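# Insert loose knob peg into open top drawer

## Task

Push the square peg of the loose knob all the way into the hole on the top drawer, and have that drawer end up open by 85 mm or more. It only counts if everything stays in place without the robot holding it. Finish by releasing and moving the grippers away.

## Robot and tools

ROBOT. Two arms, left_arm and right_arm, each a six-joint arm with a parallel two-finger gripper. They face each other across a table. left_arm's base is at (-0.141, +0.521, +0.071) and right_arm's at (+0.186, -0.452, +0.116), so left_arm sits on the +y side. Joint ranges (rad): waist -3.054 to 3.054, shoulder 0.000 to 3.142, elbow 0.000 to 2.356, wrist pitch -1.571 to 1.571, wrist yaw -1.571 to 1.571, wrist roll -3.142 to 3.142. Load limits (N m): waist 17.8, shoulder 22, elbow 22, wrist pitch 5.8, wrist yaw 5.78, wrist roll 5.42, held weight included. Reaching one of these stops that arm for 10 s (torque fault) and drops the rest of the call.

FRAME. Everything uses one scene frame: origin at the table's centre, +z up, table surface at z = +0.020 m. Positions are in metres, orientations are quaternions written w first (qw, qx, qy, qz). In each gripper's own frame the fingers point along +x and close along y. end_effector_position is the point midway between the finger pads, about 3 to 4 cm short of the tips. Reported hand positions can be somewhat off, worse at long reach.

ROW FORMAT. Every command row is one list of 16 numbers covering both arms, even if only one moves: x, y, z, qw, qx, qy, qz, opening for left_arm, then the same eight for right_arm. x, y, z and the quaternion are an absolute target pose for that gripper in the scene frame, not an offset. opening runs from -1 to 1: +1 is fully open (0.088 m); empty fingers close together near -0.80, and anything lower adds nothing. Fully closing takes at least about 0.5 s. To hold an arm still, resend its last reported position and the quaternion you intend (not a drifted reading) plus its opening, every call.

execute_actions(actions, pictures). actions is a list holding at most one item. Empty list: just returns the state. {"rows": [...], "steps": n}: up to 15 rows, n from 1 to 15 (default 15), each step 1/30 s; the final row repeats if rows run out. {"steps": n} with no rows: a wait of up to 300 steps counted from the previous result, so your reply time eats into it. pictures true/false toggles camera images (on by default). A target more than 0.6 m from the arm's last reported position along any of its gripper axes makes the call rejected, and nothing is sent.

move(target, speed). target is one 16-number row as above. Each gripper travels a straight line to its absolute pose; both arms finish together, taking 0.5 to 10 s (stopped at 10 s if longer). speed is the path top speed in m/s, 0.002 to 0.5, default 0.25; rotation is capped at twice that in rad/s. Openings are applied at the start. Paths ignore obstacles and the other arm; the real gripper lags, can wander and overshoot speed, especially with the arm stretched out. Faster contact and targets set deeper past a surface mean harder impacts and pushes. The result adds a move: line giving the ending (done, off_target, moving, held, fault) and limits (paced = commanded pose was clipped; held = a check blocked some steps, after which the arm may jump fast), plus each gripper's distance from its target.

wait(seconds): 0 to 10 s of letting the scene run with no new command. zoom_image(camera, region): enlarges [x0, y0, x1, y1] pixels (max 504 by 504) of the latest image from cam_high, cam_low, cam_left_wrist or cam_right_wrist (each 504x504), origin top-left. read_manual(section) only returns licence text. finished_scene(scene) ends the current scene, irreversibly, and grades it; call it only when the goal holds on its own.

CONTROL BEHAVIOUR. Each step the commanded pose is trimmed to within 70 mm and 16 degrees of the measured pose, and joints follow by damped inverse kinematics, favouring position over orientation. After an action the arm only continues to the last trimmed pose, so long moves may need several calls; check the reported pose and send the remainder. Friction can leave the gripper short or tilted, and tiny moves may not happen; correct the orientation when it drifts. Results with nothing pending show a Hand target line per arm.

RESULT LINES. The state line lists, per arm, position, quaternion and linear/angular velocities. grip_measured is finger opening on the command scale (joint readings give metres); each gripper has a fixed bias up to about 1 mm, and squeezing a hard part reads up to about 3 mm (0.061) narrower. To hold something, command about 0.07 below grip_measured; less for a lighter grip. Parts thinner than about 3 mm get proportionally weaker grip. Pad force tops out around 34 to 49 N. pose unreachable means the clearance check altered or stopped that arm's command; HELD marks steps where your row was not fully sent. MOTOR HOT appears from 50 °C; at 95 °C an OVER-TEMPERATURE FAULT holds the arm, and without cooling in 30 to 60 s the arm and gripper lose power and go limp, so don't hold loads longer than needed.

CAMERAS. cam_high and cam_low are fixed; wrist cameras ride on each hand. Calibration is approximate (fixed cameras can be off by a couple of degrees and about 9 mm).

AVOID. Dropping the knob or letting it slip, slamming into the drawer, very hard pushes, knocking anything off the table, and arm-to-arm collisions or pressing. Random brief tugs on held parts or nudges to loose objects can occur; recheck after them. At the end the peg must stay seated and the drawer open at least 85 mm with both grippers released and backed away.

Each tool is called after ">>>" by a JSON object that holds its "op" and its "data", one argument or row to a line.

## Session

>>> {"op": "execute_actions", "data": {
  "actions": []
}}

Scene clock: 0.00 s of 4500.00 s.
left_arm: end_effector_position=(-0.0121, +0.2323, +0.3911) grip_measured=+0.994 end_effector_quat_wxyz=(+0.838, -0.012, -0.021, -0.545) end_effector_velocity=(-0.003, -0.001, -0.002) end_effector_angular_velocity=(+0.010, -0.004, -0.014) | right_arm: end_effector_position=(-0.0264, -0.2198, +0.4389) grip_measured=+0.981 end_effector_quat_wxyz=(+0.405, +0.022, -0.010, +0.914) end_effector_velocity=(+0.000, -0.001, -0.002) end_effector_angular_velocity=(+0.010, -0.021, +0.004)
Joint positions: left_arm=[0.006 0.854 0.644 0.257 0.001 0.003 0.088] | right_arm=[0.003 0.845 0.649 0.245 0.002 0.    0.087]
Joint velocities: left_arm=[-0.007 -0.002 -0.002 -0.007  0.007  0.007 -0.   ] | right_arm=[-0.002 -0.002 -0.002 -0.007 -0.007 -0.022 -0.   ]
Heat: left arm: hottest shoulder 42 °C (+0.0 °C/min); right arm: hottest shoulder 32 °C (+0.0 °C/min).
Hand target (left_arm): -0.012, +0.232, +0.391; +0.838, -0.012, -0.021, -0.545
Hand target (right_arm): -0.026, -0.220, +0.439; +0.405, +0.022, -0.010, +0.914

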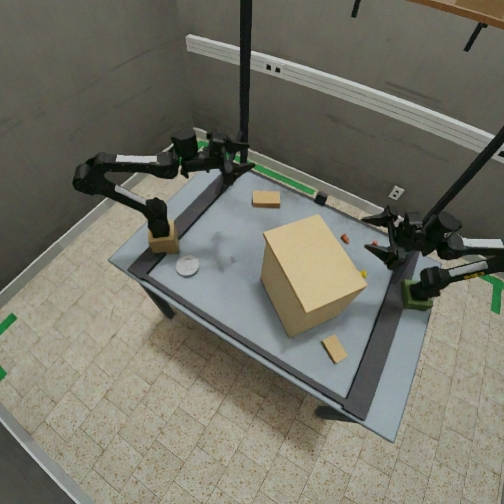

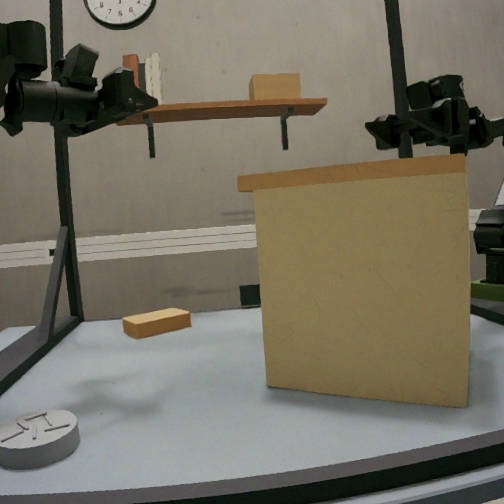

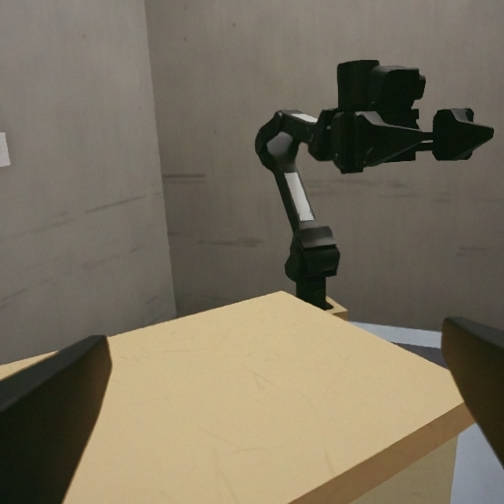

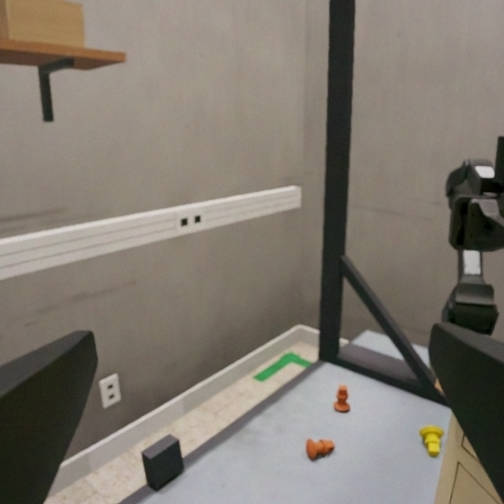

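>>> {"op": "move", "data": {
  "target": [-0.22,0.33,0.33,0.497,0.41,0.287,-0.709,1,-0.026,-0.22,0.439,0.405,0.022,-0.01,0.914,1]
}}

>>> {"op": "zoom_image", "data": {
  "camera": "cam_right_wrist",
  "region": [280,360,504,504]
}}

Scene clock: 12.20 s of 4500.00 s.
left_arm: end_effector_position=(-0.2196, +0.3293, +0.3279) grip_measured=+0.994 end_effector_quat_wxyz=(+0.498, +0.412, +0.286, -0.708) end_effector_velocity=(+0.001, +0.003, -0.000) end_effector_angular_velocity=(+0.017, -0.002, +0.015) | right_arm: end_effector_position=(-0.0264, -0.2198, +0.4389) grip_measured=+0.981 end_effector_quat_wxyz=(+0.405, +0.022, -0.010, +0.914) end_effector_velocity=(-0.002, -0.001, -0.003) end_effector_angular_velocity=(-0.004, -0.014, +0.009)
Joint positions: left_arm=[-0.83   1.002  1.26  -1.31  -0.038 -0.056  0.088] | right_arm=[0.003 0.845 0.649 0.245 0.002 0.    0.087]
Joint velocities: left_arm=[-0.007  0.002  0.007 -0.022 -0.007 -0.022 -0.   ] | right_arm=[ 0.002  0.002 -0.002 -0.007 -0.007 -0.007  0.   ]
Heat: left arm: hottest shoulder 41 °C (-4.9 °C/min); right arm: hottest wrist pitch 33 °C (+4.9 °C/min).
Hand target (left_arm): -0.222, +0.328, +0.330; -0.496, -0.410, -0.286, +0.710
Hand target (right_arm): -0.026, -0.220, +0.439; +0.405, +0.022, -0.010, +0.914
Off the commanded pose (left_arm): 0.002 m, 0 deg.
Off the commanded pose (right_arm): 0.000 m, 0 deg.
After step 90, 6.17 s passed at rest.
move: done
camera_calibration (this result's frames):
cam_left_wrist: T_world_to_cam=[[-0.921182, 0.386497, -0.045205, -0.310179], [0.386787, 0.896702, -0.215225, -0.107637], [-0.0426485, -0.215746, -0.975518, 0.46208], [0, 0, 0, 1]] pos_world=[-0.224392, 0.316093, 0.413579]

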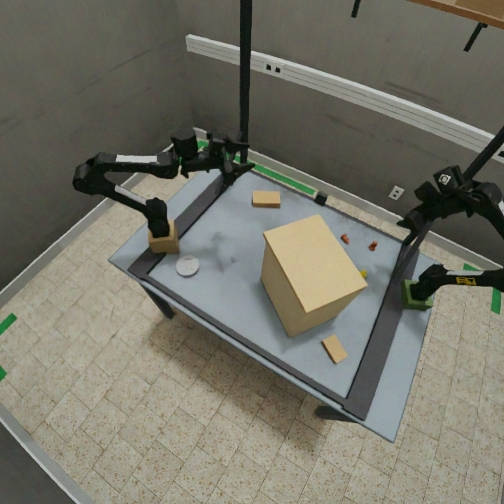

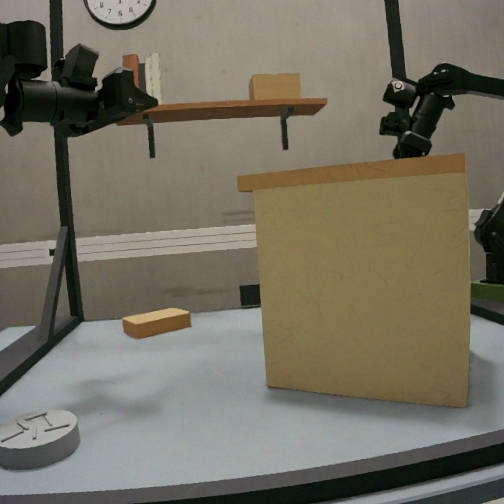

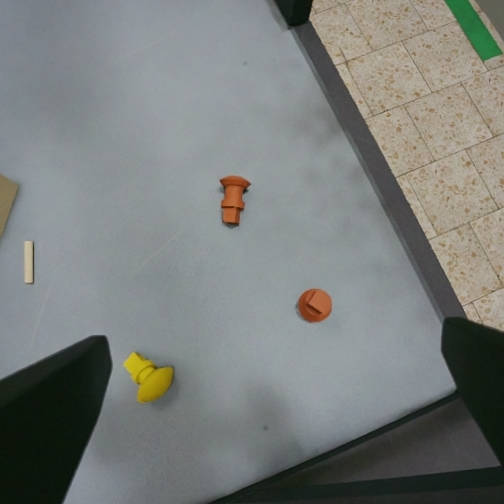

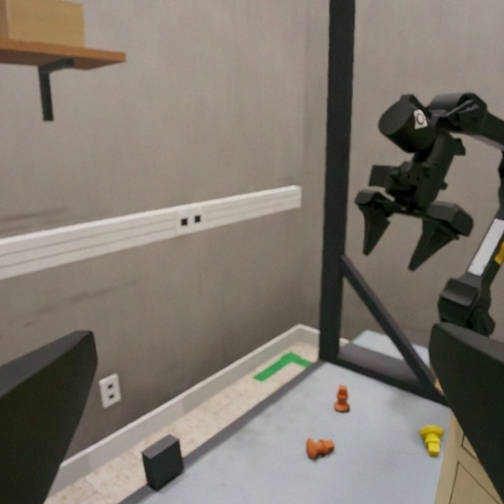

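Region (280, 360, 504, 504) of cam_right_wrist's 504x504 image, scaled by 2.250, with more detail than that image has; it fills the top 324 rows of this view, and the rest is white.

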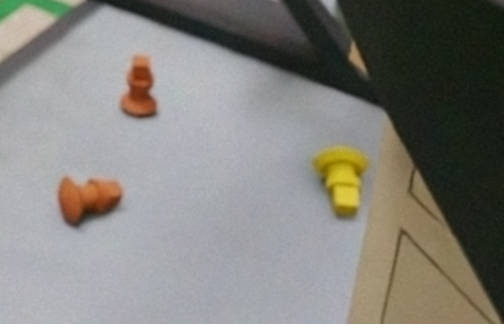

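>>> {"op": "zoom_image", "data": {
  "camera": "cam_left_wrist",
  "region": [100,160,350,410]
}}

Region (100, 160, 350, 410) of cam_left_wrist's 504x504 image, scaled by 2.016, with more detail than that image has.

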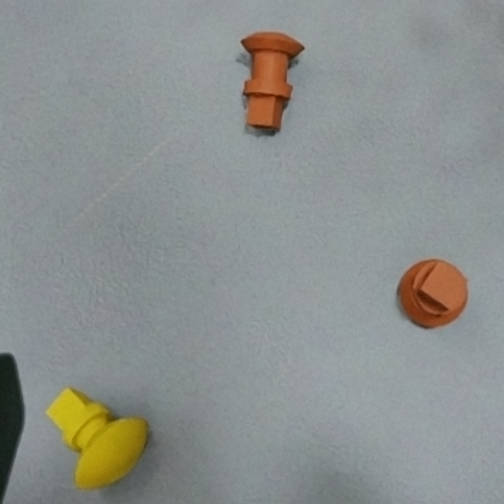

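>>> {"op": "move", "data": {
  "target": [-0.13,0.26,0.22,0.887,0,0,-0.462,1,-0.026,-0.22,0.439,0.405,0.022,-0.01,0.914,1]
}}

Scene clock: 26.53 s of 4500.00 s.
left_arm: end_effector_position=(-0.1303, +0.2615, +0.2237) grip_measured=+0.994 end_effector_quat_wxyz=(+0.886, -0.006, +0.001, -0.464) end_effector_velocity=(+0.002, +0.002, -0.003) end_effector_angular_velocity=(-0.007, -0.007, +0.020) | right_arm: end_effector_position=(-0.0264, -0.2198, +0.4388) grip_measured=+0.981 end_effector_quat_wxyz=(+0.405, +0.022, -0.010, +0.914) end_effector_velocity=(-0.001, -0.002, -0.002) end_effector_angular_velocity=(-0.000, -0.011, +0.009)
Joint positions: left_arm=[-0.917  1.248  0.081  1.173 -1.108 -0.006  0.088] | right_arm=[0.003 0.845 0.649 0.245 0.002 0.    0.087]
Joint velocities: left_arm=[-0.002  0.056 -0.017  0.095 -0.022  0.022  0.   ] | right_arm=[ 0.002 -0.002 -0.002 -0.007 -0.007 -0.007 -0.   ]
Heat: left arm: hottest shoulder 40 °C (-4.5 °C/min); right arm: hottest wrist pitch 34 °C (+4.5 °C/min).
Hand target (left_arm): -0.128, +0.263, +0.220; +0.887, +0.001, -0.000, -0.461
Hand target (right_arm): -0.026, -0.220, +0.439; +0.405, +0.022, -0.010, +0.914
Off the commanded pose (left_arm): 0.004 m, 1 deg.
Off the commanded pose (right_arm): 0.000 m, 0 deg.
After step 90, 7.83 s passed at rest.
move: done
camera_calibration (this result's frames):
cam_left_wrist: T_world_to_cam=[[-0.815187, -0.576948, -0.0510022, 0.0605762], [-0.130471, 0.268711, -0.954344, 0.158414], [0.564312, -0.771314, -0.294325, 0.421637], [0, 0, 0, 1]] pos_world=[-0.167885, 0.317597, 0.278369]
cam_right_wrist: T_world_to_cam=[[0.749716, 0.661184, -0.0276049, 0.183822], [0.157568, -0.218871, -0.962947, 0.413311], [-0.642727, 0.717587, -0.268272, 0.336311], [0, 0, 0, 1]] pos_world=[0.0132166, -0.272411, 0.493294]

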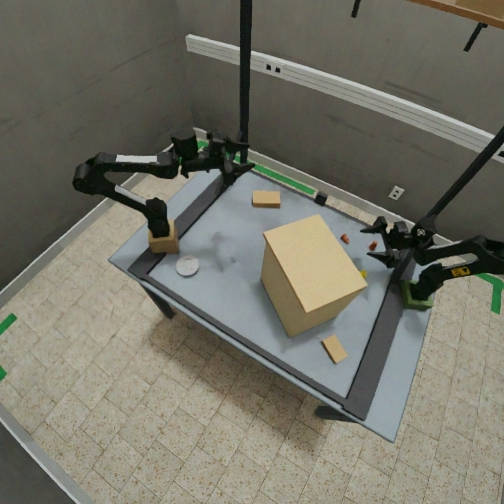

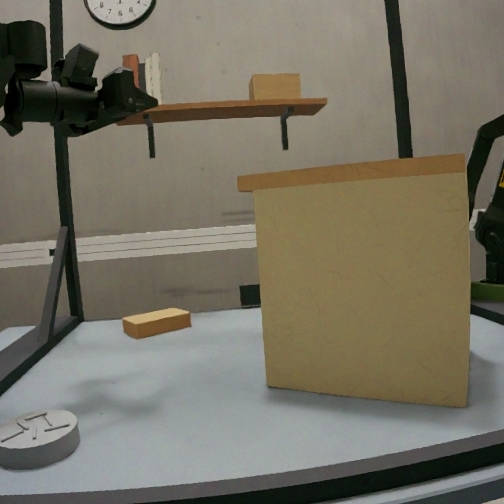

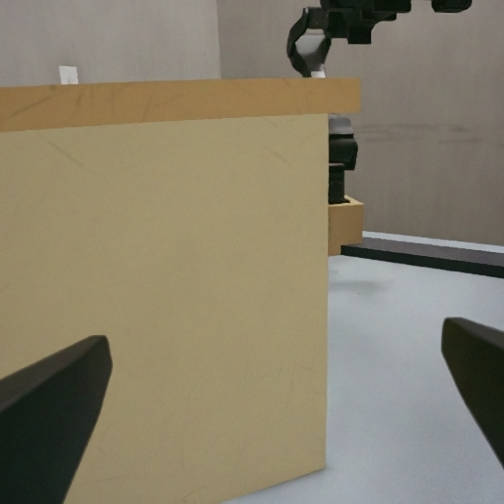

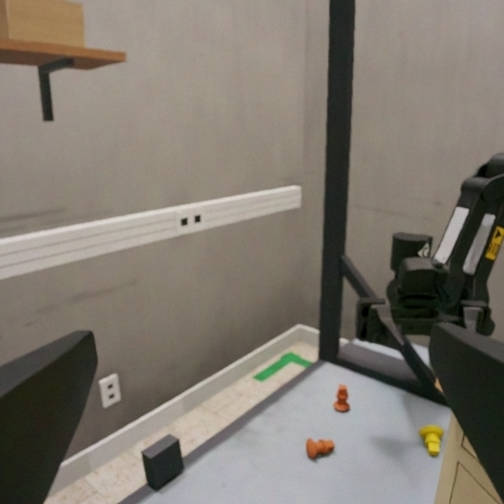

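>>> {"op": "move", "data": {
  "target": [-0.22,0.33,0.33,0.497,0.41,0.287,-0.709,1,-0.05,-0.19,0.23,0.819,0,0,0.574,1]
}}

Scene clock: 34.77 s of 4500.00 s.
left_arm: end_effector_position=(-0.2213, +0.3290, +0.3270) grip_measured=+0.994 end_effector_quat_wxyz=(+0.496, +0.410, +0.287, -0.709) end_effector_velocity=(+0.002, -0.000, +0.001) end_effector_angular_velocity=(-0.004, -0.017, -0.013) | right_arm: end_effector_position=(-0.0480, -0.1905, +0.2305) grip_measured=+0.981 end_effector_quat_wxyz=(+0.818, -0.003, -0.001, +0.575) end_effector_velocity=(+0.004, -0.001, -0.003) end_effector_angular_velocity=(-0.011, -0.038, -0.024)
Joint positions: left_arm=[-0.835  1.002  1.255 -1.303 -0.035 -0.062  0.088] | right_arm=[0.434 1.998 0.647 1.303 1.516 0.041 0.087]
Joint velocities: left_arm=[ 0.002  0.002  0.007 -0.007 -0.007  0.022 -0.   ] | right_arm=[-0.002  0.022 -0.002  0.051  0.022 -0.066  0.   ]
Heat: left arm: hottest shoulder 39 °C (-5.2 °C/min); right arm: hottest wrist pitch 35 °C (+5.2 °C/min).
Hand target (left_arm): -0.222, +0.327, +0.330; -0.496, -0.409, -0.286, +0.710
Hand target (right_arm): -0.050, -0.190, +0.231; +0.819, -0.001, +0.001, +0.574
Off the commanded pose (left_arm): 0.003 m, 0 deg.
Off the commanded pose (right_arm): 0.002 m, 0 deg.
After step 90, 1.97 s passed at rest.
move: done
camera_calibration (this result's frames):
cam_left_wrist: T_world_to_cam=[[-0.920839, 0.387918, -0.0396859, -0.313925], [0.386908, 0.896255, -0.216863, -0.106155], [-0.0485562, -0.21505, -0.975395, 0.459487], [0, 0, 0, 1]] pos_world=[-0.225691, 0.315732, 0.412702]
cam_right_wrist: T_world_to_cam=[[0.934972, -0.354144, -0.0202237, -0.0112637], [-0.130104, -0.28933, -0.948347, 0.191873], [0.33, 0.889309, -0.316591, 0.336081], [0, 0, 0, 1]] pos_world=[-0.0754122, -0.247354, 0.288134]

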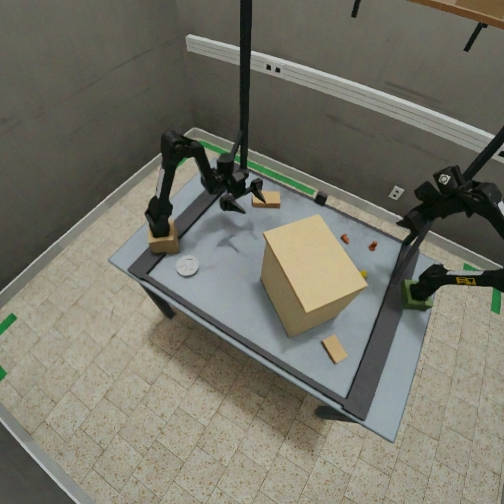

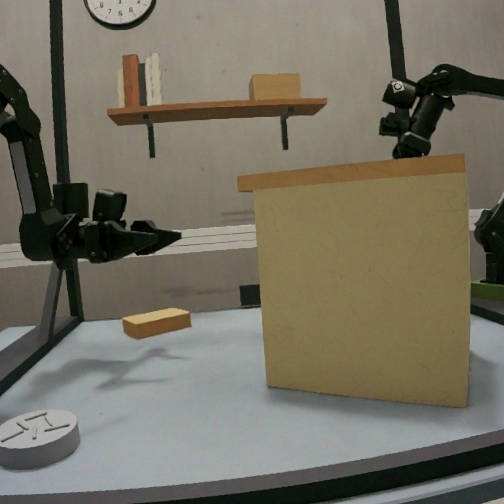

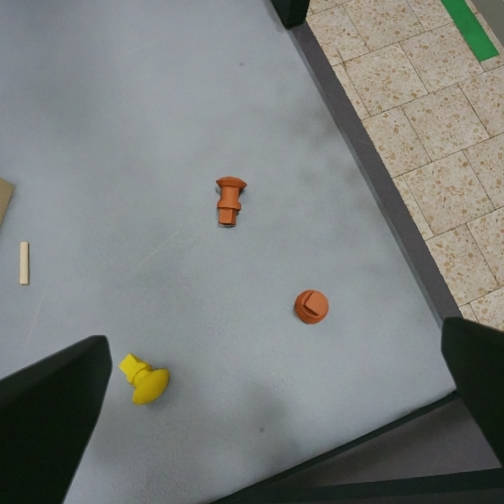

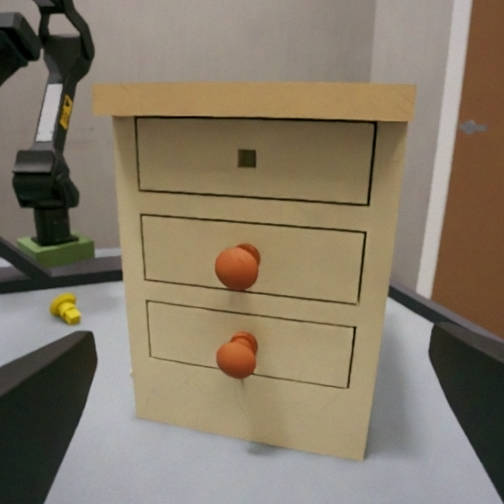

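>>> {"op": "zoom_image", "data": {
  "camera": "cam_right_wrist",
  "region": [200,130,290,300]
}}

>>> {"op": "zoom_image", "data": {
  "camera": "cam_left_wrist",
  "region": [200,165,350,335]
}}

Region (200, 130, 290, 300) of cam_right_wrist's 504x504 image, scaled by 2.965, with more detail than that image has; it fills the left 267 columns of this view, and the rest is white.

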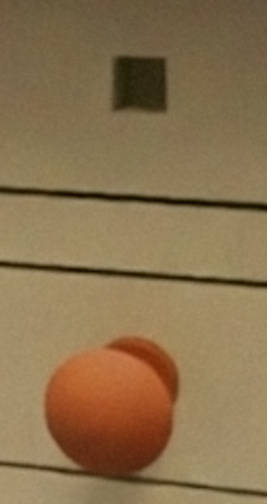

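Region (200, 165, 350, 335) of cam_left_wrist's 504x504 image, scaled by 2.965, with more detail than that image has; it fills the left 445 columns of this view, and the rest is white.

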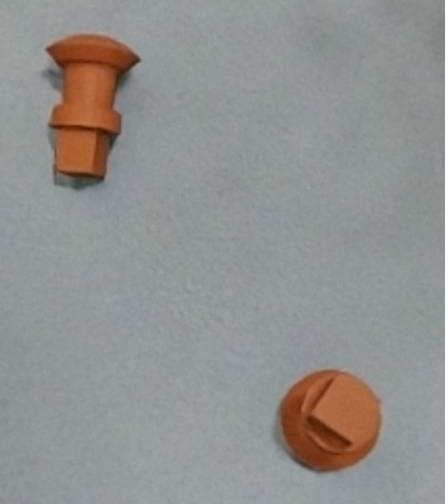

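>>> {"op": "move", "data": {
  "target": [-0.229,0.208,0.12,0.415,0.528,0.330,-0.664,-0.2,-0.05,-0.19,0.23,0.819,0,0,0.574,1]
}}

Scene clock: 57.23 s of 4500.00 s.
left_arm: end_effector_position=(-0.2276, +0.2136, +0.1202) grip_measured=-0.198 end_effector_quat_wxyz=(+0.415, +0.528, +0.330, -0.664) end_effector_velocity=(+0.000, -0.000, -0.004) end_effector_angular_velocity=(+0.005, -0.010, -0.008) | right_arm: end_effector_position=(-0.0482, -0.1904, +0.2299) grip_measured=+0.981 end_effector_quat_wxyz=(+0.818, -0.002, -0.000, +0.575) end_effector_velocity=(-0.002, +0.001, -0.002) end_effector_angular_velocity=(-0.008, -0.018, +0.020)
Joint positions: left_arm=[-0.667  1.655  0.988 -0.682  0.045  0.196  0.029] | right_arm=[0.434 2.007 0.648 1.329 1.517 0.027 0.087]
Joint velocities: left_arm=[-0.002  0.012 -0.002  0.007 -0.007  0.007  0.   ] | right_arm=[-0.002  0.002 -0.002 -0.007 -0.022 -0.007 -0.   ]
Heat: left arm: hottest elbow 40 °C (-2.1 °C/min); right arm: hottest wrist pitch 35 °C (+3.1 °C/min).
Hand target (left_arm): -0.227, +0.210, +0.119; -0.415, -0.527, -0.330, +0.664
Hand target (right_arm): -0.050, -0.190, +0.230; +0.819, -0.000, +0.001, +0.574
Off the commanded pose (left_arm): 0.006 m, 0 deg.
Off the commanded pose (right_arm): 0.002 m, 0 deg.
After step 90, 17.93 s passed at rest.
move: done
camera_calibration (this result's frames):
cam_left_wrist: T_world_to_cam=[[-0.871397, 0.490016, -0.0234722, -0.295639], [0.487169, 0.869982, 0.076141, -0.0518601], [0.0577307, 0.0549141, -0.996821, 0.201755], [0, 0, 0, 1]] pos_world=[-0.244002, 0.178906, 0.198123]
cam_right_wrist: T_world_to_cam=[[0.934658, -0.354787, -0.0232632, -0.0105756], [-0.132706, -0.287405, -0.948571, 0.191602], [0.329855, 0.889677, -0.315708, 0.335741], [0, 0, 0, 1]] pos_world=[-0.0754344, -0.247385, 0.287499]

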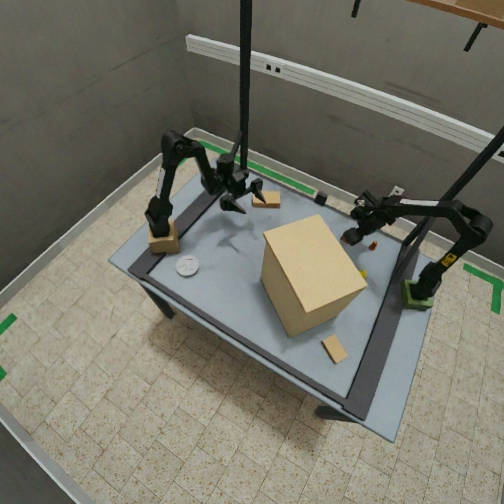

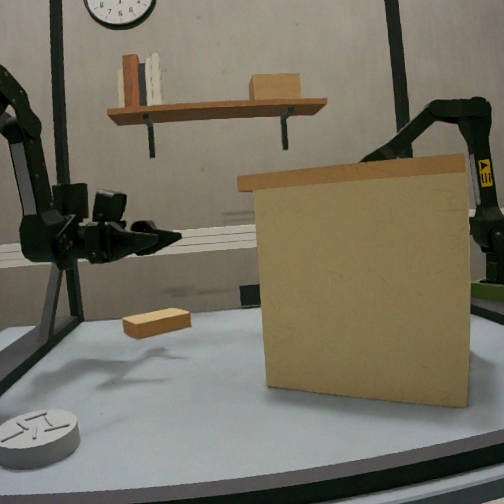

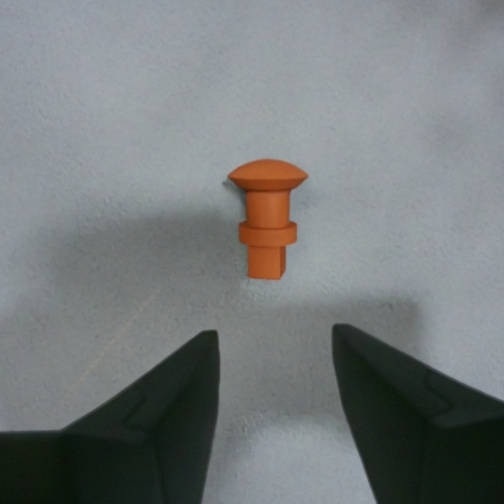

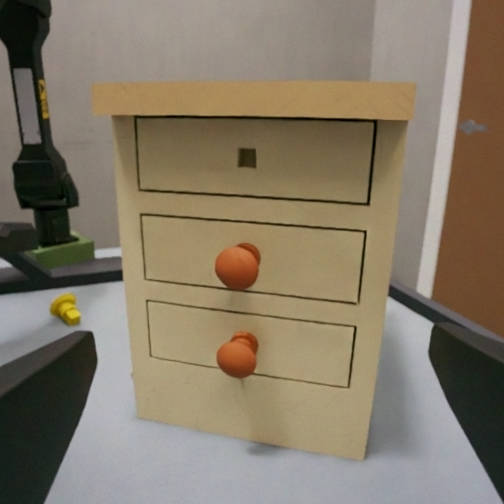

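>>> {"op": "move", "data": {
  "target": [-0.234,0.200,0.06,0.415,0.528,0.330,-0.664,-0.2,-0.05,-0.19,0.23,0.819,0,0,0.574,1],
  "speed": 0.05
}}

Scene clock: 62.80 s of 4500.00 s.
left_arm: end_effector_position=(-0.2337, +0.1969, +0.0663) grip_measured=-0.198 end_effector_quat_wxyz=(+0.418, +0.522, +0.325, -0.668) end_effector_velocity=(+0.000, -0.000, -0.001) end_effector_angular_velocity=(-0.005, -0.008, -0.008) | right_arm: end_effector_position=(-0.0482, -0.1904, +0.2298) grip_measured=+0.981 end_effector_quat_wxyz=(+0.818, -0.002, -0.001, +0.575) end_effector_velocity=(+0.002, -0.000, -0.001) end_effector_angular_velocity=(-0.001, -0.005, -0.010)
Joint positions: left_arm=[-0.672  1.817  0.929 -0.441  0.045  0.191  0.029] | right_arm=[0.434 2.009 0.648 1.335 1.517 0.023 0.087]
Joint velocities: left_arm=[-0.002  0.002 -0.002  0.007 -0.007  0.007 -0.   ] | right_arm=[-0.002  0.002 -0.002  0.007  0.007 -0.007  0.   ]
Heat: left arm: hottest elbow 40 °C (-1.0 °C/min); right arm: hottest wrist pitch 35 °C (+2.0 °C/min).
Hand target (left_arm): -0.234, +0.201, +0.060; -0.415, -0.528, -0.330, +0.664
Hand target (right_arm): -0.050, -0.190, +0.230; +0.819, -0.000, +0.000, +0.574
Off the commanded pose (left_arm): 0.007 m, 1 deg.
Off the commanded pose (right_arm): 0.002 m, 0 deg.
After step 90, 1.00 s passed at rest.
move: done
camera_calibration (this result's frames):
cam_left_wrist: T_world_to_cam=[[-0.871479, 0.489681, -0.0271575, -0.293698], [0.487681, 0.871116, 0.0576559, -0.0291697], [0.0518904, 0.0370017, -0.997967, 0.151523], [0, 0, 0, 1]] pos_world=[-0.249589, 0.163622, 0.144921]
cam_right_wrist: T_world_to_cam=[[0.934678, -0.354782, -0.0224984, -0.0107211], [-0.131952, -0.287471, -0.948657, 0.191519], [0.330098, 0.889657, -0.315507, 0.335659], [0, 0, 0, 1]] pos_world=[-0.0755086, -0.24737, 0.287347]

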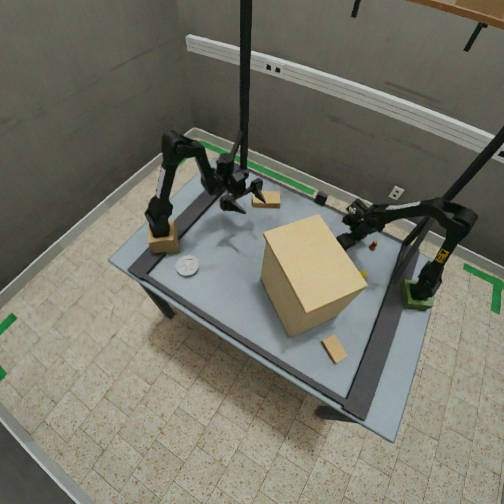

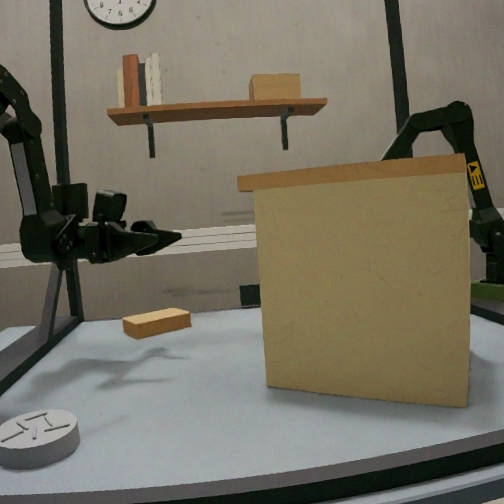

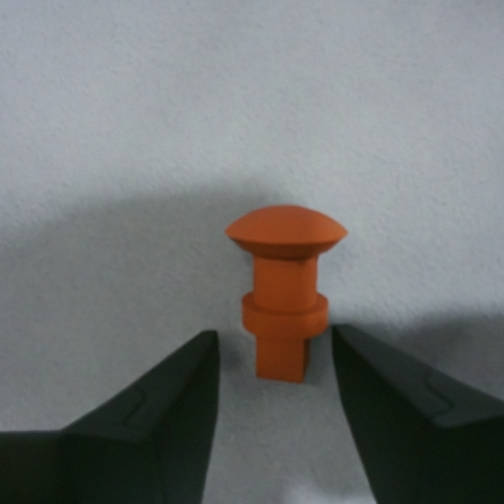

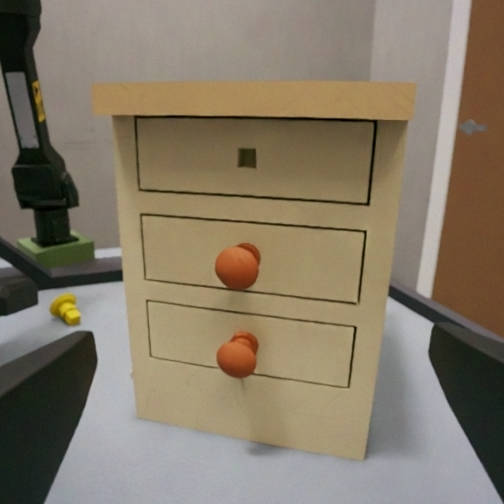

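>>> {"op": "move", "data": {
  "target": [-0.2365,0.200,0.053,0.415,0.528,0.330,-0.664,-0.2,-0.05,-0.19,0.23,0.819,0,0,0.574,1],
  "speed": 0.02
}}

Scene clock: 68.07 s of 4500.00 s.
left_arm: end_effector_position=(-0.2365, +0.1962, +0.0592) grip_measured=-0.198 end_effector_quat_wxyz=(+0.418, +0.522, +0.325, -0.668) end_effector_velocity=(+0.004, -0.002, +0.000) end_effector_angular_velocity=(-0.012, -0.017, +0.015) | right_arm: end_effector_position=(-0.0482, -0.1904, +0.2299) grip_measured=+0.981 end_effector_quat_wxyz=(+0.818, -0.002, -0.000, +0.575) end_effector_velocity=(+0.000, +0.001, -0.000) end_effector_angular_velocity=(-0.010, -0.027, +0.005)
Joint positions: left_arm=[-0.681  1.839  0.922 -0.412  0.044  0.183  0.029] | right_arm=[0.434 2.009 0.648 1.337 1.517 0.021 0.087]
Joint velocities: left_arm=[ 0.002 -0.002 -0.002  0.007 -0.022 -0.007 -0.   ] | right_arm=[-0.002 -0.002 -0.002 -0.007 -0.007 -0.022 -0.   ]
Heat: left arm: hottest shoulder 40 °C (-1.0 °C/min); right arm: hottest shoulder 35 °C (+2.0 °C/min).
Hand target (left_arm): -0.236, +0.200, +0.053; -0.415, -0.528, -0.330, +0.664
Hand target (right_arm): -0.050, -0.190, +0.230; +0.819, -0.000, +0.000, +0.574
Off the commanded pose (left_arm): 0.007 m, 1 deg.
Off the commanded pose (right_arm): 0.002 m, 0 deg.
After step 90, 1.33 s passed at rest.
move: done
camera_calibration (this result's frames):
cam_left_wrist: T_world_to_cam=[[-0.871367, 0.489897, -0.0268386, -0.296111], [0.487934, 0.871007, 0.0571555, -0.0266761], [0.0513769, 0.036708, -0.998004, 0.14458], [0, 0, 0, 1]] pos_world=[-0.252433, 0.162992, 0.137869]
cam_right_wrist: T_world_to_cam=[[0.934664, -0.354771, -0.0232597, -0.0105364], [-0.13259, -0.287117, -0.948675, 0.191724], [0.329884, 0.889776, -0.315397, 0.335701], [0, 0, 0, 1]] pos_world=[-0.0754738, -0.247389, 0.287518]

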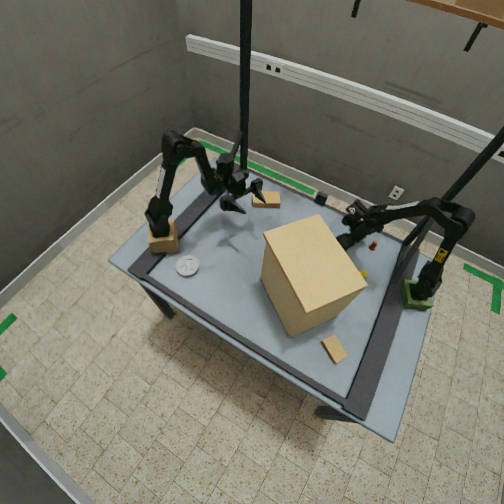

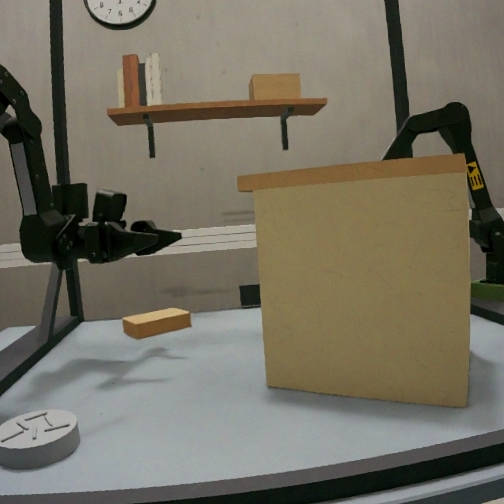

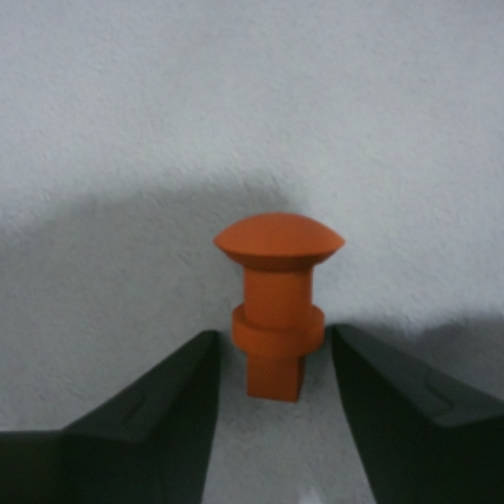

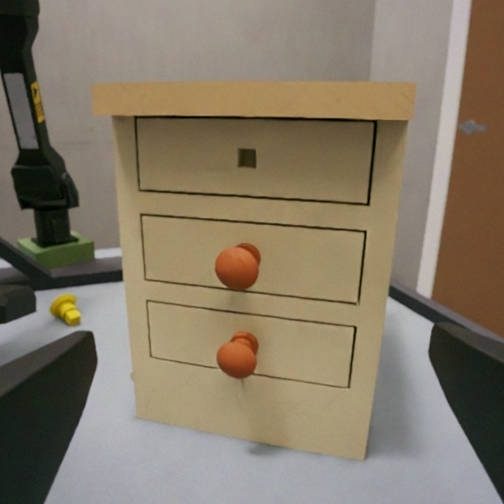

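>>> {"op": "move", "data": {
  "target": [-0.2335,0.209,0.052,0.415,0.528,0.330,-0.664,-0.2,-0.05,-0.19,0.23,0.819,0,0,0.574,1],
  "speed": 0.02
}}

Scene clock: 74.30 s of 4500.00 s.
left_arm: end_effector_position=(-0.2354, +0.2005, +0.0566) grip_measured=-0.198 end_effector_quat_wxyz=(+0.419, +0.520, +0.324, -0.670) end_effector_velocity=(+0.003, +0.003, -0.000) end_effector_angular_velocity=(+0.001, -0.024, -0.004) | right_arm: end_effector_position=(-0.0482, -0.1904, +0.2299) grip_measured=+0.981 end_effector_quat_wxyz=(+0.818, -0.002, -0.001, +0.575) end_effector_velocity=(+0.002, -0.000, -0.000) end_effector_angular_velocity=(-0.005, -0.014, -0.010)
Joint positions: left_arm=[-0.681  1.828  0.893 -0.388  0.044  0.183  0.029] | right_arm=[0.434 2.009 0.648 1.338 1.517 0.02  0.087]
Joint velocities: left_arm=[-0.002 -0.007 -0.007 -0.007 -0.022  0.007  0.   ] | right_arm=[-0.002 -0.002 -0.002 -0.007  0.007 -0.007 -0.   ]
Heat: left arm: hottest shoulder 40 °C (-1.0 °C/min); right arm: hottest shoulder 35 °C (+1.0 °C/min).
Hand target (left_arm): -0.234, +0.209, +0.052; -0.415, -0.528, -0.330, +0.664
Hand target (right_arm): -0.050, -0.190, +0.230; +0.819, -0.000, +0.000, +0.574
Off the commanded pose (left_arm): 0.010 m, 1 deg.
Off the commanded pose (right_arm): 0.002 m, 0 deg.
After step 90, 2.27 s passed at rest.
move: off_target (left_arm)
camera_calibration (this result's frames):
cam_left_wrist: T_world_to_cam=[[-0.871408, 0.489745, -0.0282309, -0.297176], [0.488016, 0.871307, 0.0516117, -0.030611], [0.0498743, 0.0311977, -0.998268, 0.142516], [0, 0, 0, 1]] pos_world=[-0.251131, 0.167766, 0.13546]
cam_right_wrist: T_world_to_cam=[[0.934673, -0.354773, -0.0228782, -0.01062], [-0.132242, -0.287222, -0.948692, 0.191672], [0.329999, 0.889742, -0.315374, 0.335677], [0, 0, 0, 1]] pos_world=[-0.0754997, -0.247381, 0.287459]

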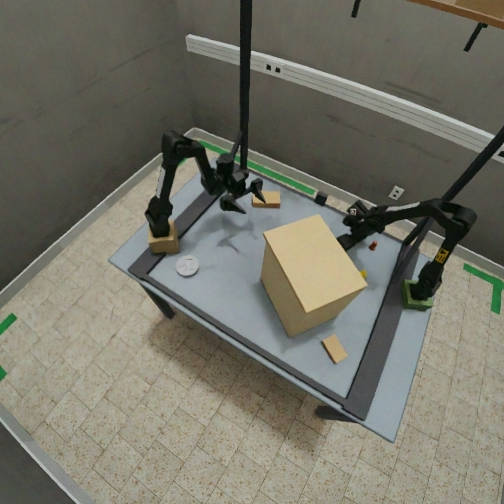

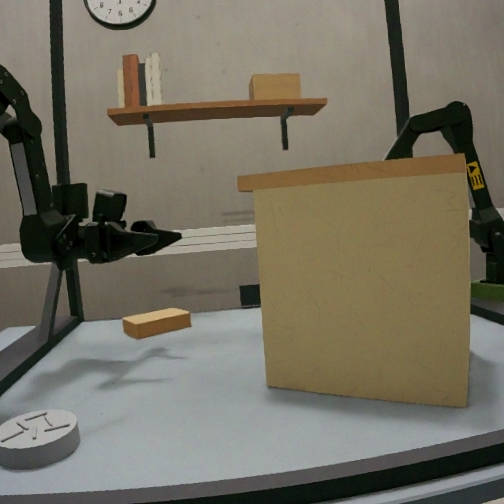

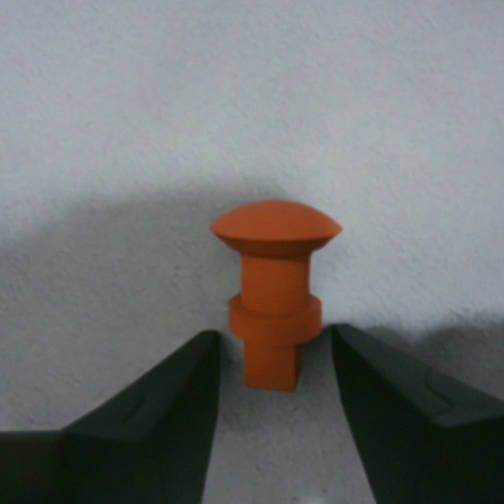

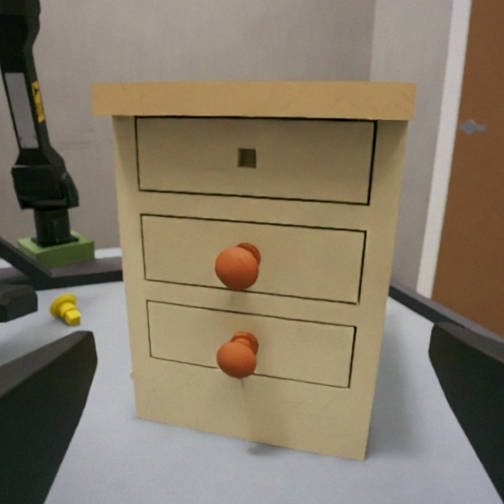

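A bit more, then close.

>>> {"op": "move", "data": {
  "target": [-0.2325,0.212,0.054,0.415,0.528,0.330,-0.664,-0.42,-0.05,-0.19,0.23,0.819,0,0,0.574,1],
  "speed": 0.02
}}

Scene clock: 76.77 s of 4500.00 s.
left_arm: end_effector_position=(-0.2342, +0.2047, +0.0568) grip_measured=-0.418 end_effector_quat_wxyz=(+0.418, +0.522, +0.325, -0.669) end_effector_velocity=(+0.003, +0.001, +0.001) end_effector_angular_velocity=(-0.001, -0.016, +0.024) | right_arm: end_effector_position=(-0.0482, -0.1904, +0.2298) grip_measured=+0.981 end_effector_quat_wxyz=(+0.818, -0.002, -0.000, +0.575) end_effector_velocity=(+0.000, +0.001, -0.002) end_effector_angular_velocity=(-0.007, -0.018, +0.005)
Joint positions: left_arm=[-0.681  1.816  0.88  -0.391  0.044  0.183  0.019] | right_arm=[0.434 2.01  0.648 1.338 1.517 0.02  0.087]
Joint velocities: left_arm=[-0.002 -0.007 -0.002 -0.007 -0.022 -0.022  0.   ] | right_arm=[-0.002  0.002 -0.002 -0.007 -0.007 -0.007 -0.   ]
Heat: left arm: hottest shoulder 41 °C (+1.0 °C/min); right arm: hottest shoulder 35 °C (+1.0 °C/min).
Hand target (left_arm): -0.233, +0.212, +0.054; -0.415, -0.528, -0.330, +0.664
Hand target (right_arm): -0.050, -0.190, +0.230; +0.819, -0.000, +0.000, +0.574
Off the commanded pose (left_arm): 0.008 m, 1 deg.
Off the commanded pose (right_arm): 0.002 m, 0 deg.
move: done
camera_calibration (this result's frames):
cam_left_wrist: T_world_to_cam=[[-0.871372, 0.489877, -0.0270243, -0.298308], [0.487946, 0.871049, 0.0564165, -0.0350444], [0.0511766, 0.0359734, -0.998042, 0.141863], [0, 0, 0, 1]] pos_world=[-0.250098, 0.171556, 0.1355]
cam_right_wrist: T_world_to_cam=[[0.934664, -0.354769, -0.0232593, -0.0105283], [-0.132575, -0.287081, -0.948688, 0.191629], [0.329888, 0.889788, -0.315358, 0.335659], [0, 0, 0, 1]] pos_world=[-0.0754842, -0.247388, 0.287404]

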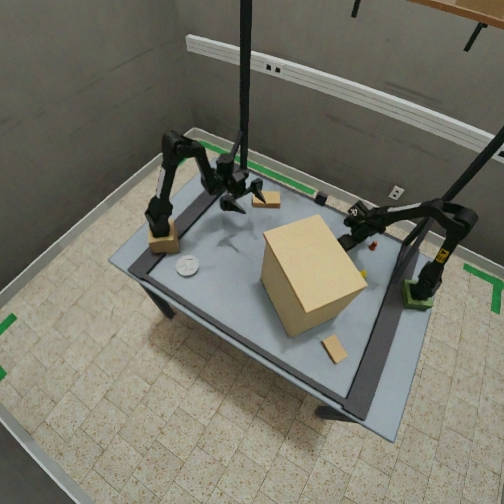

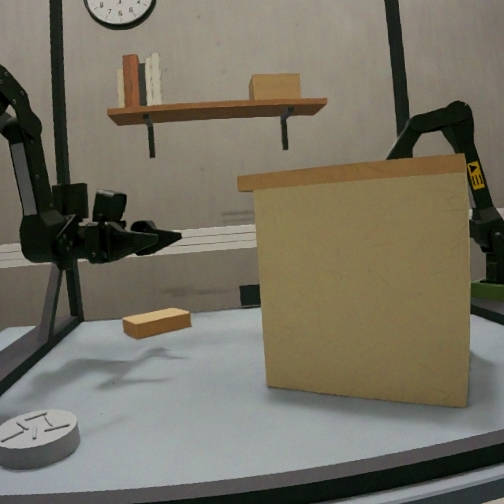

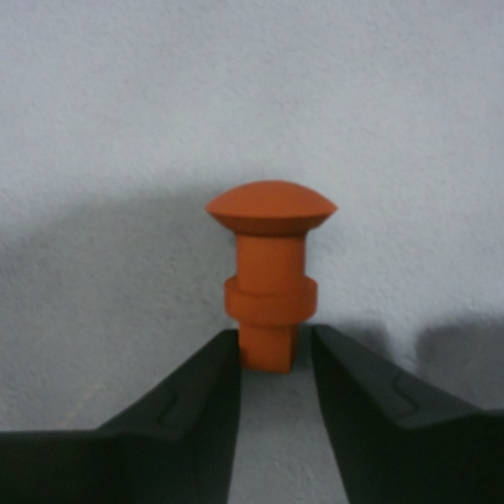

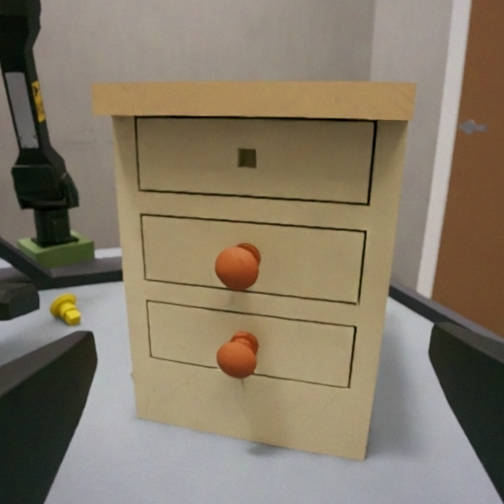

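>>> {"op": "move", "data": {
  "target": [-0.234,0.2045,0.0565,0.415,0.528,0.330,-0.664,-0.69,-0.05,-0.19,0.23,0.819,0,0,0.574,1],
  "speed": 0.02
}}

Scene clock: 80.70 s of 4500.00 s.
left_arm: end_effector_position=(-0.2340, +0.2057, +0.0583) grip_measured=-0.628 end_effector_quat_wxyz=(+0.416, +0.525, +0.328, -0.666) end_effector_velocity=(+0.001, +0.001, +0.001) end_effector_angular_velocity=(-0.003, -0.020, +0.005) | right_arm: end_effector_position=(-0.0482, -0.1904, +0.2298) grip_measured=+0.981 end_effector_quat_wxyz=(+0.818, -0.002, -0.001, +0.575) end_effector_velocity=(-0.003, +0.002, +0.002) end_effector_angular_velocity=(-0.002, -0.004, +0.020)
Joint positions: left_arm=[-0.681  1.816  0.89  -0.415  0.044  0.183  0.008] | right_arm=[0.434 2.01  0.648 1.339 1.517 0.02  0.087]
Joint velocities: left_arm=[-0.007 -0.007 -0.002 -0.007 -0.022 -0.007  0.   ] | right_arm=[-0.002 -0.007  0.002 -0.007 -0.022 -0.007 -0.   ]
Heat: left arm: hottest shoulder 41 °C (+1.0 °C/min); right arm: hottest shoulder 35 °C (+1.0 °C/min).
Hand target (left_arm): -0.234, +0.204, +0.057; -0.415, -0.528, -0.330, +0.664
Hand target (right_arm): -0.050, -0.190, +0.230; +0.819, -0.000, +0.000, +0.574
Off the commanded pose (left_arm): 0.002 m, 0 deg.
Off the commanded pose (right_arm): 0.002 m, 0 deg.
After step 90, 0.23 s passed at rest.
move: done
camera_calibration (this result's frames):
cam_left_wrist: T_world_to_cam=[[-0.871288, 0.490187, -0.0239584, -0.29873], [0.487739, 0.87029, 0.0686068, -0.0366911], [0.0544809, 0.0480908, -0.997356, 0.141585], [0, 0, 0, 1]] pos_world=[-0.250098, 0.171556, 0.136571]
cam_right_wrist: T_world_to_cam=[[0.934673, -0.354771, -0.0228778, -0.0106145], [-0.132227, -0.287186, -0.948705, 0.191657], [0.330003, 0.889754, -0.315335, 0.335662], [0, 0, 0, 1]] pos_world=[-0.0755059, -0.247381, 0.287429]

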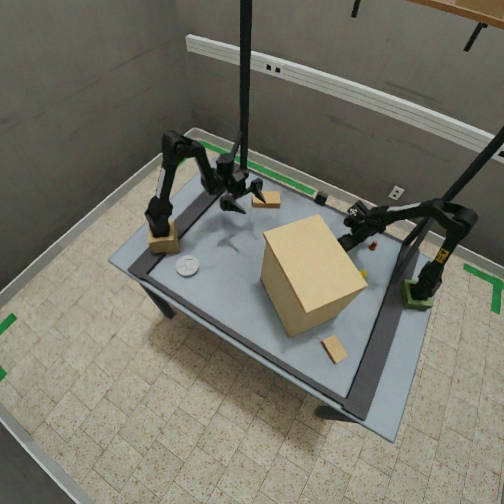

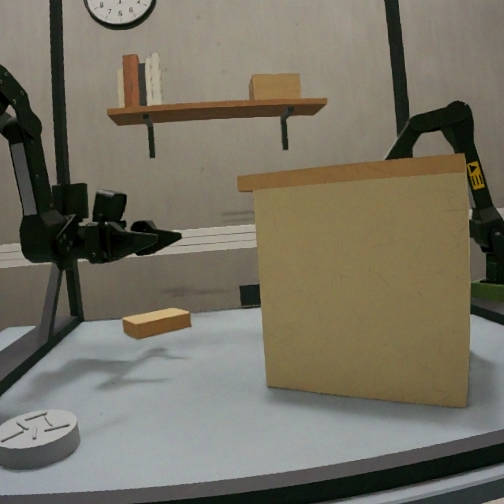

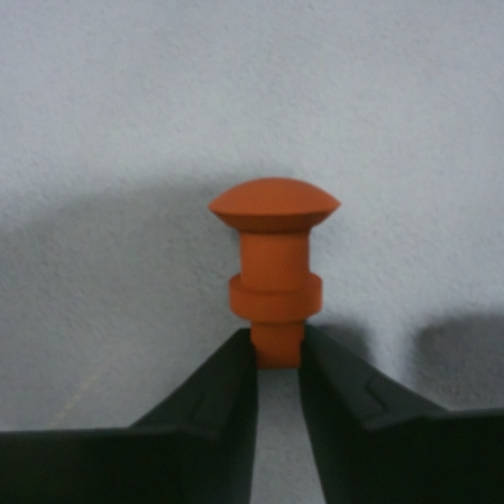

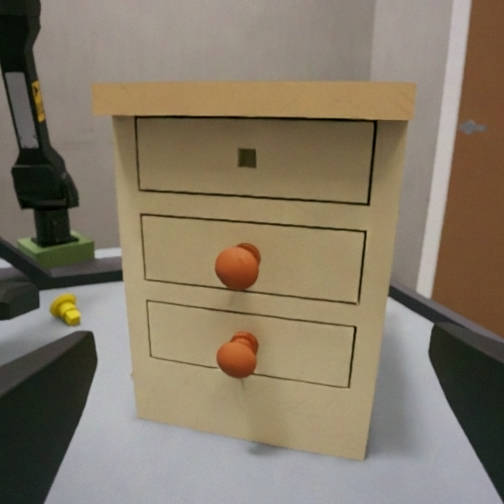

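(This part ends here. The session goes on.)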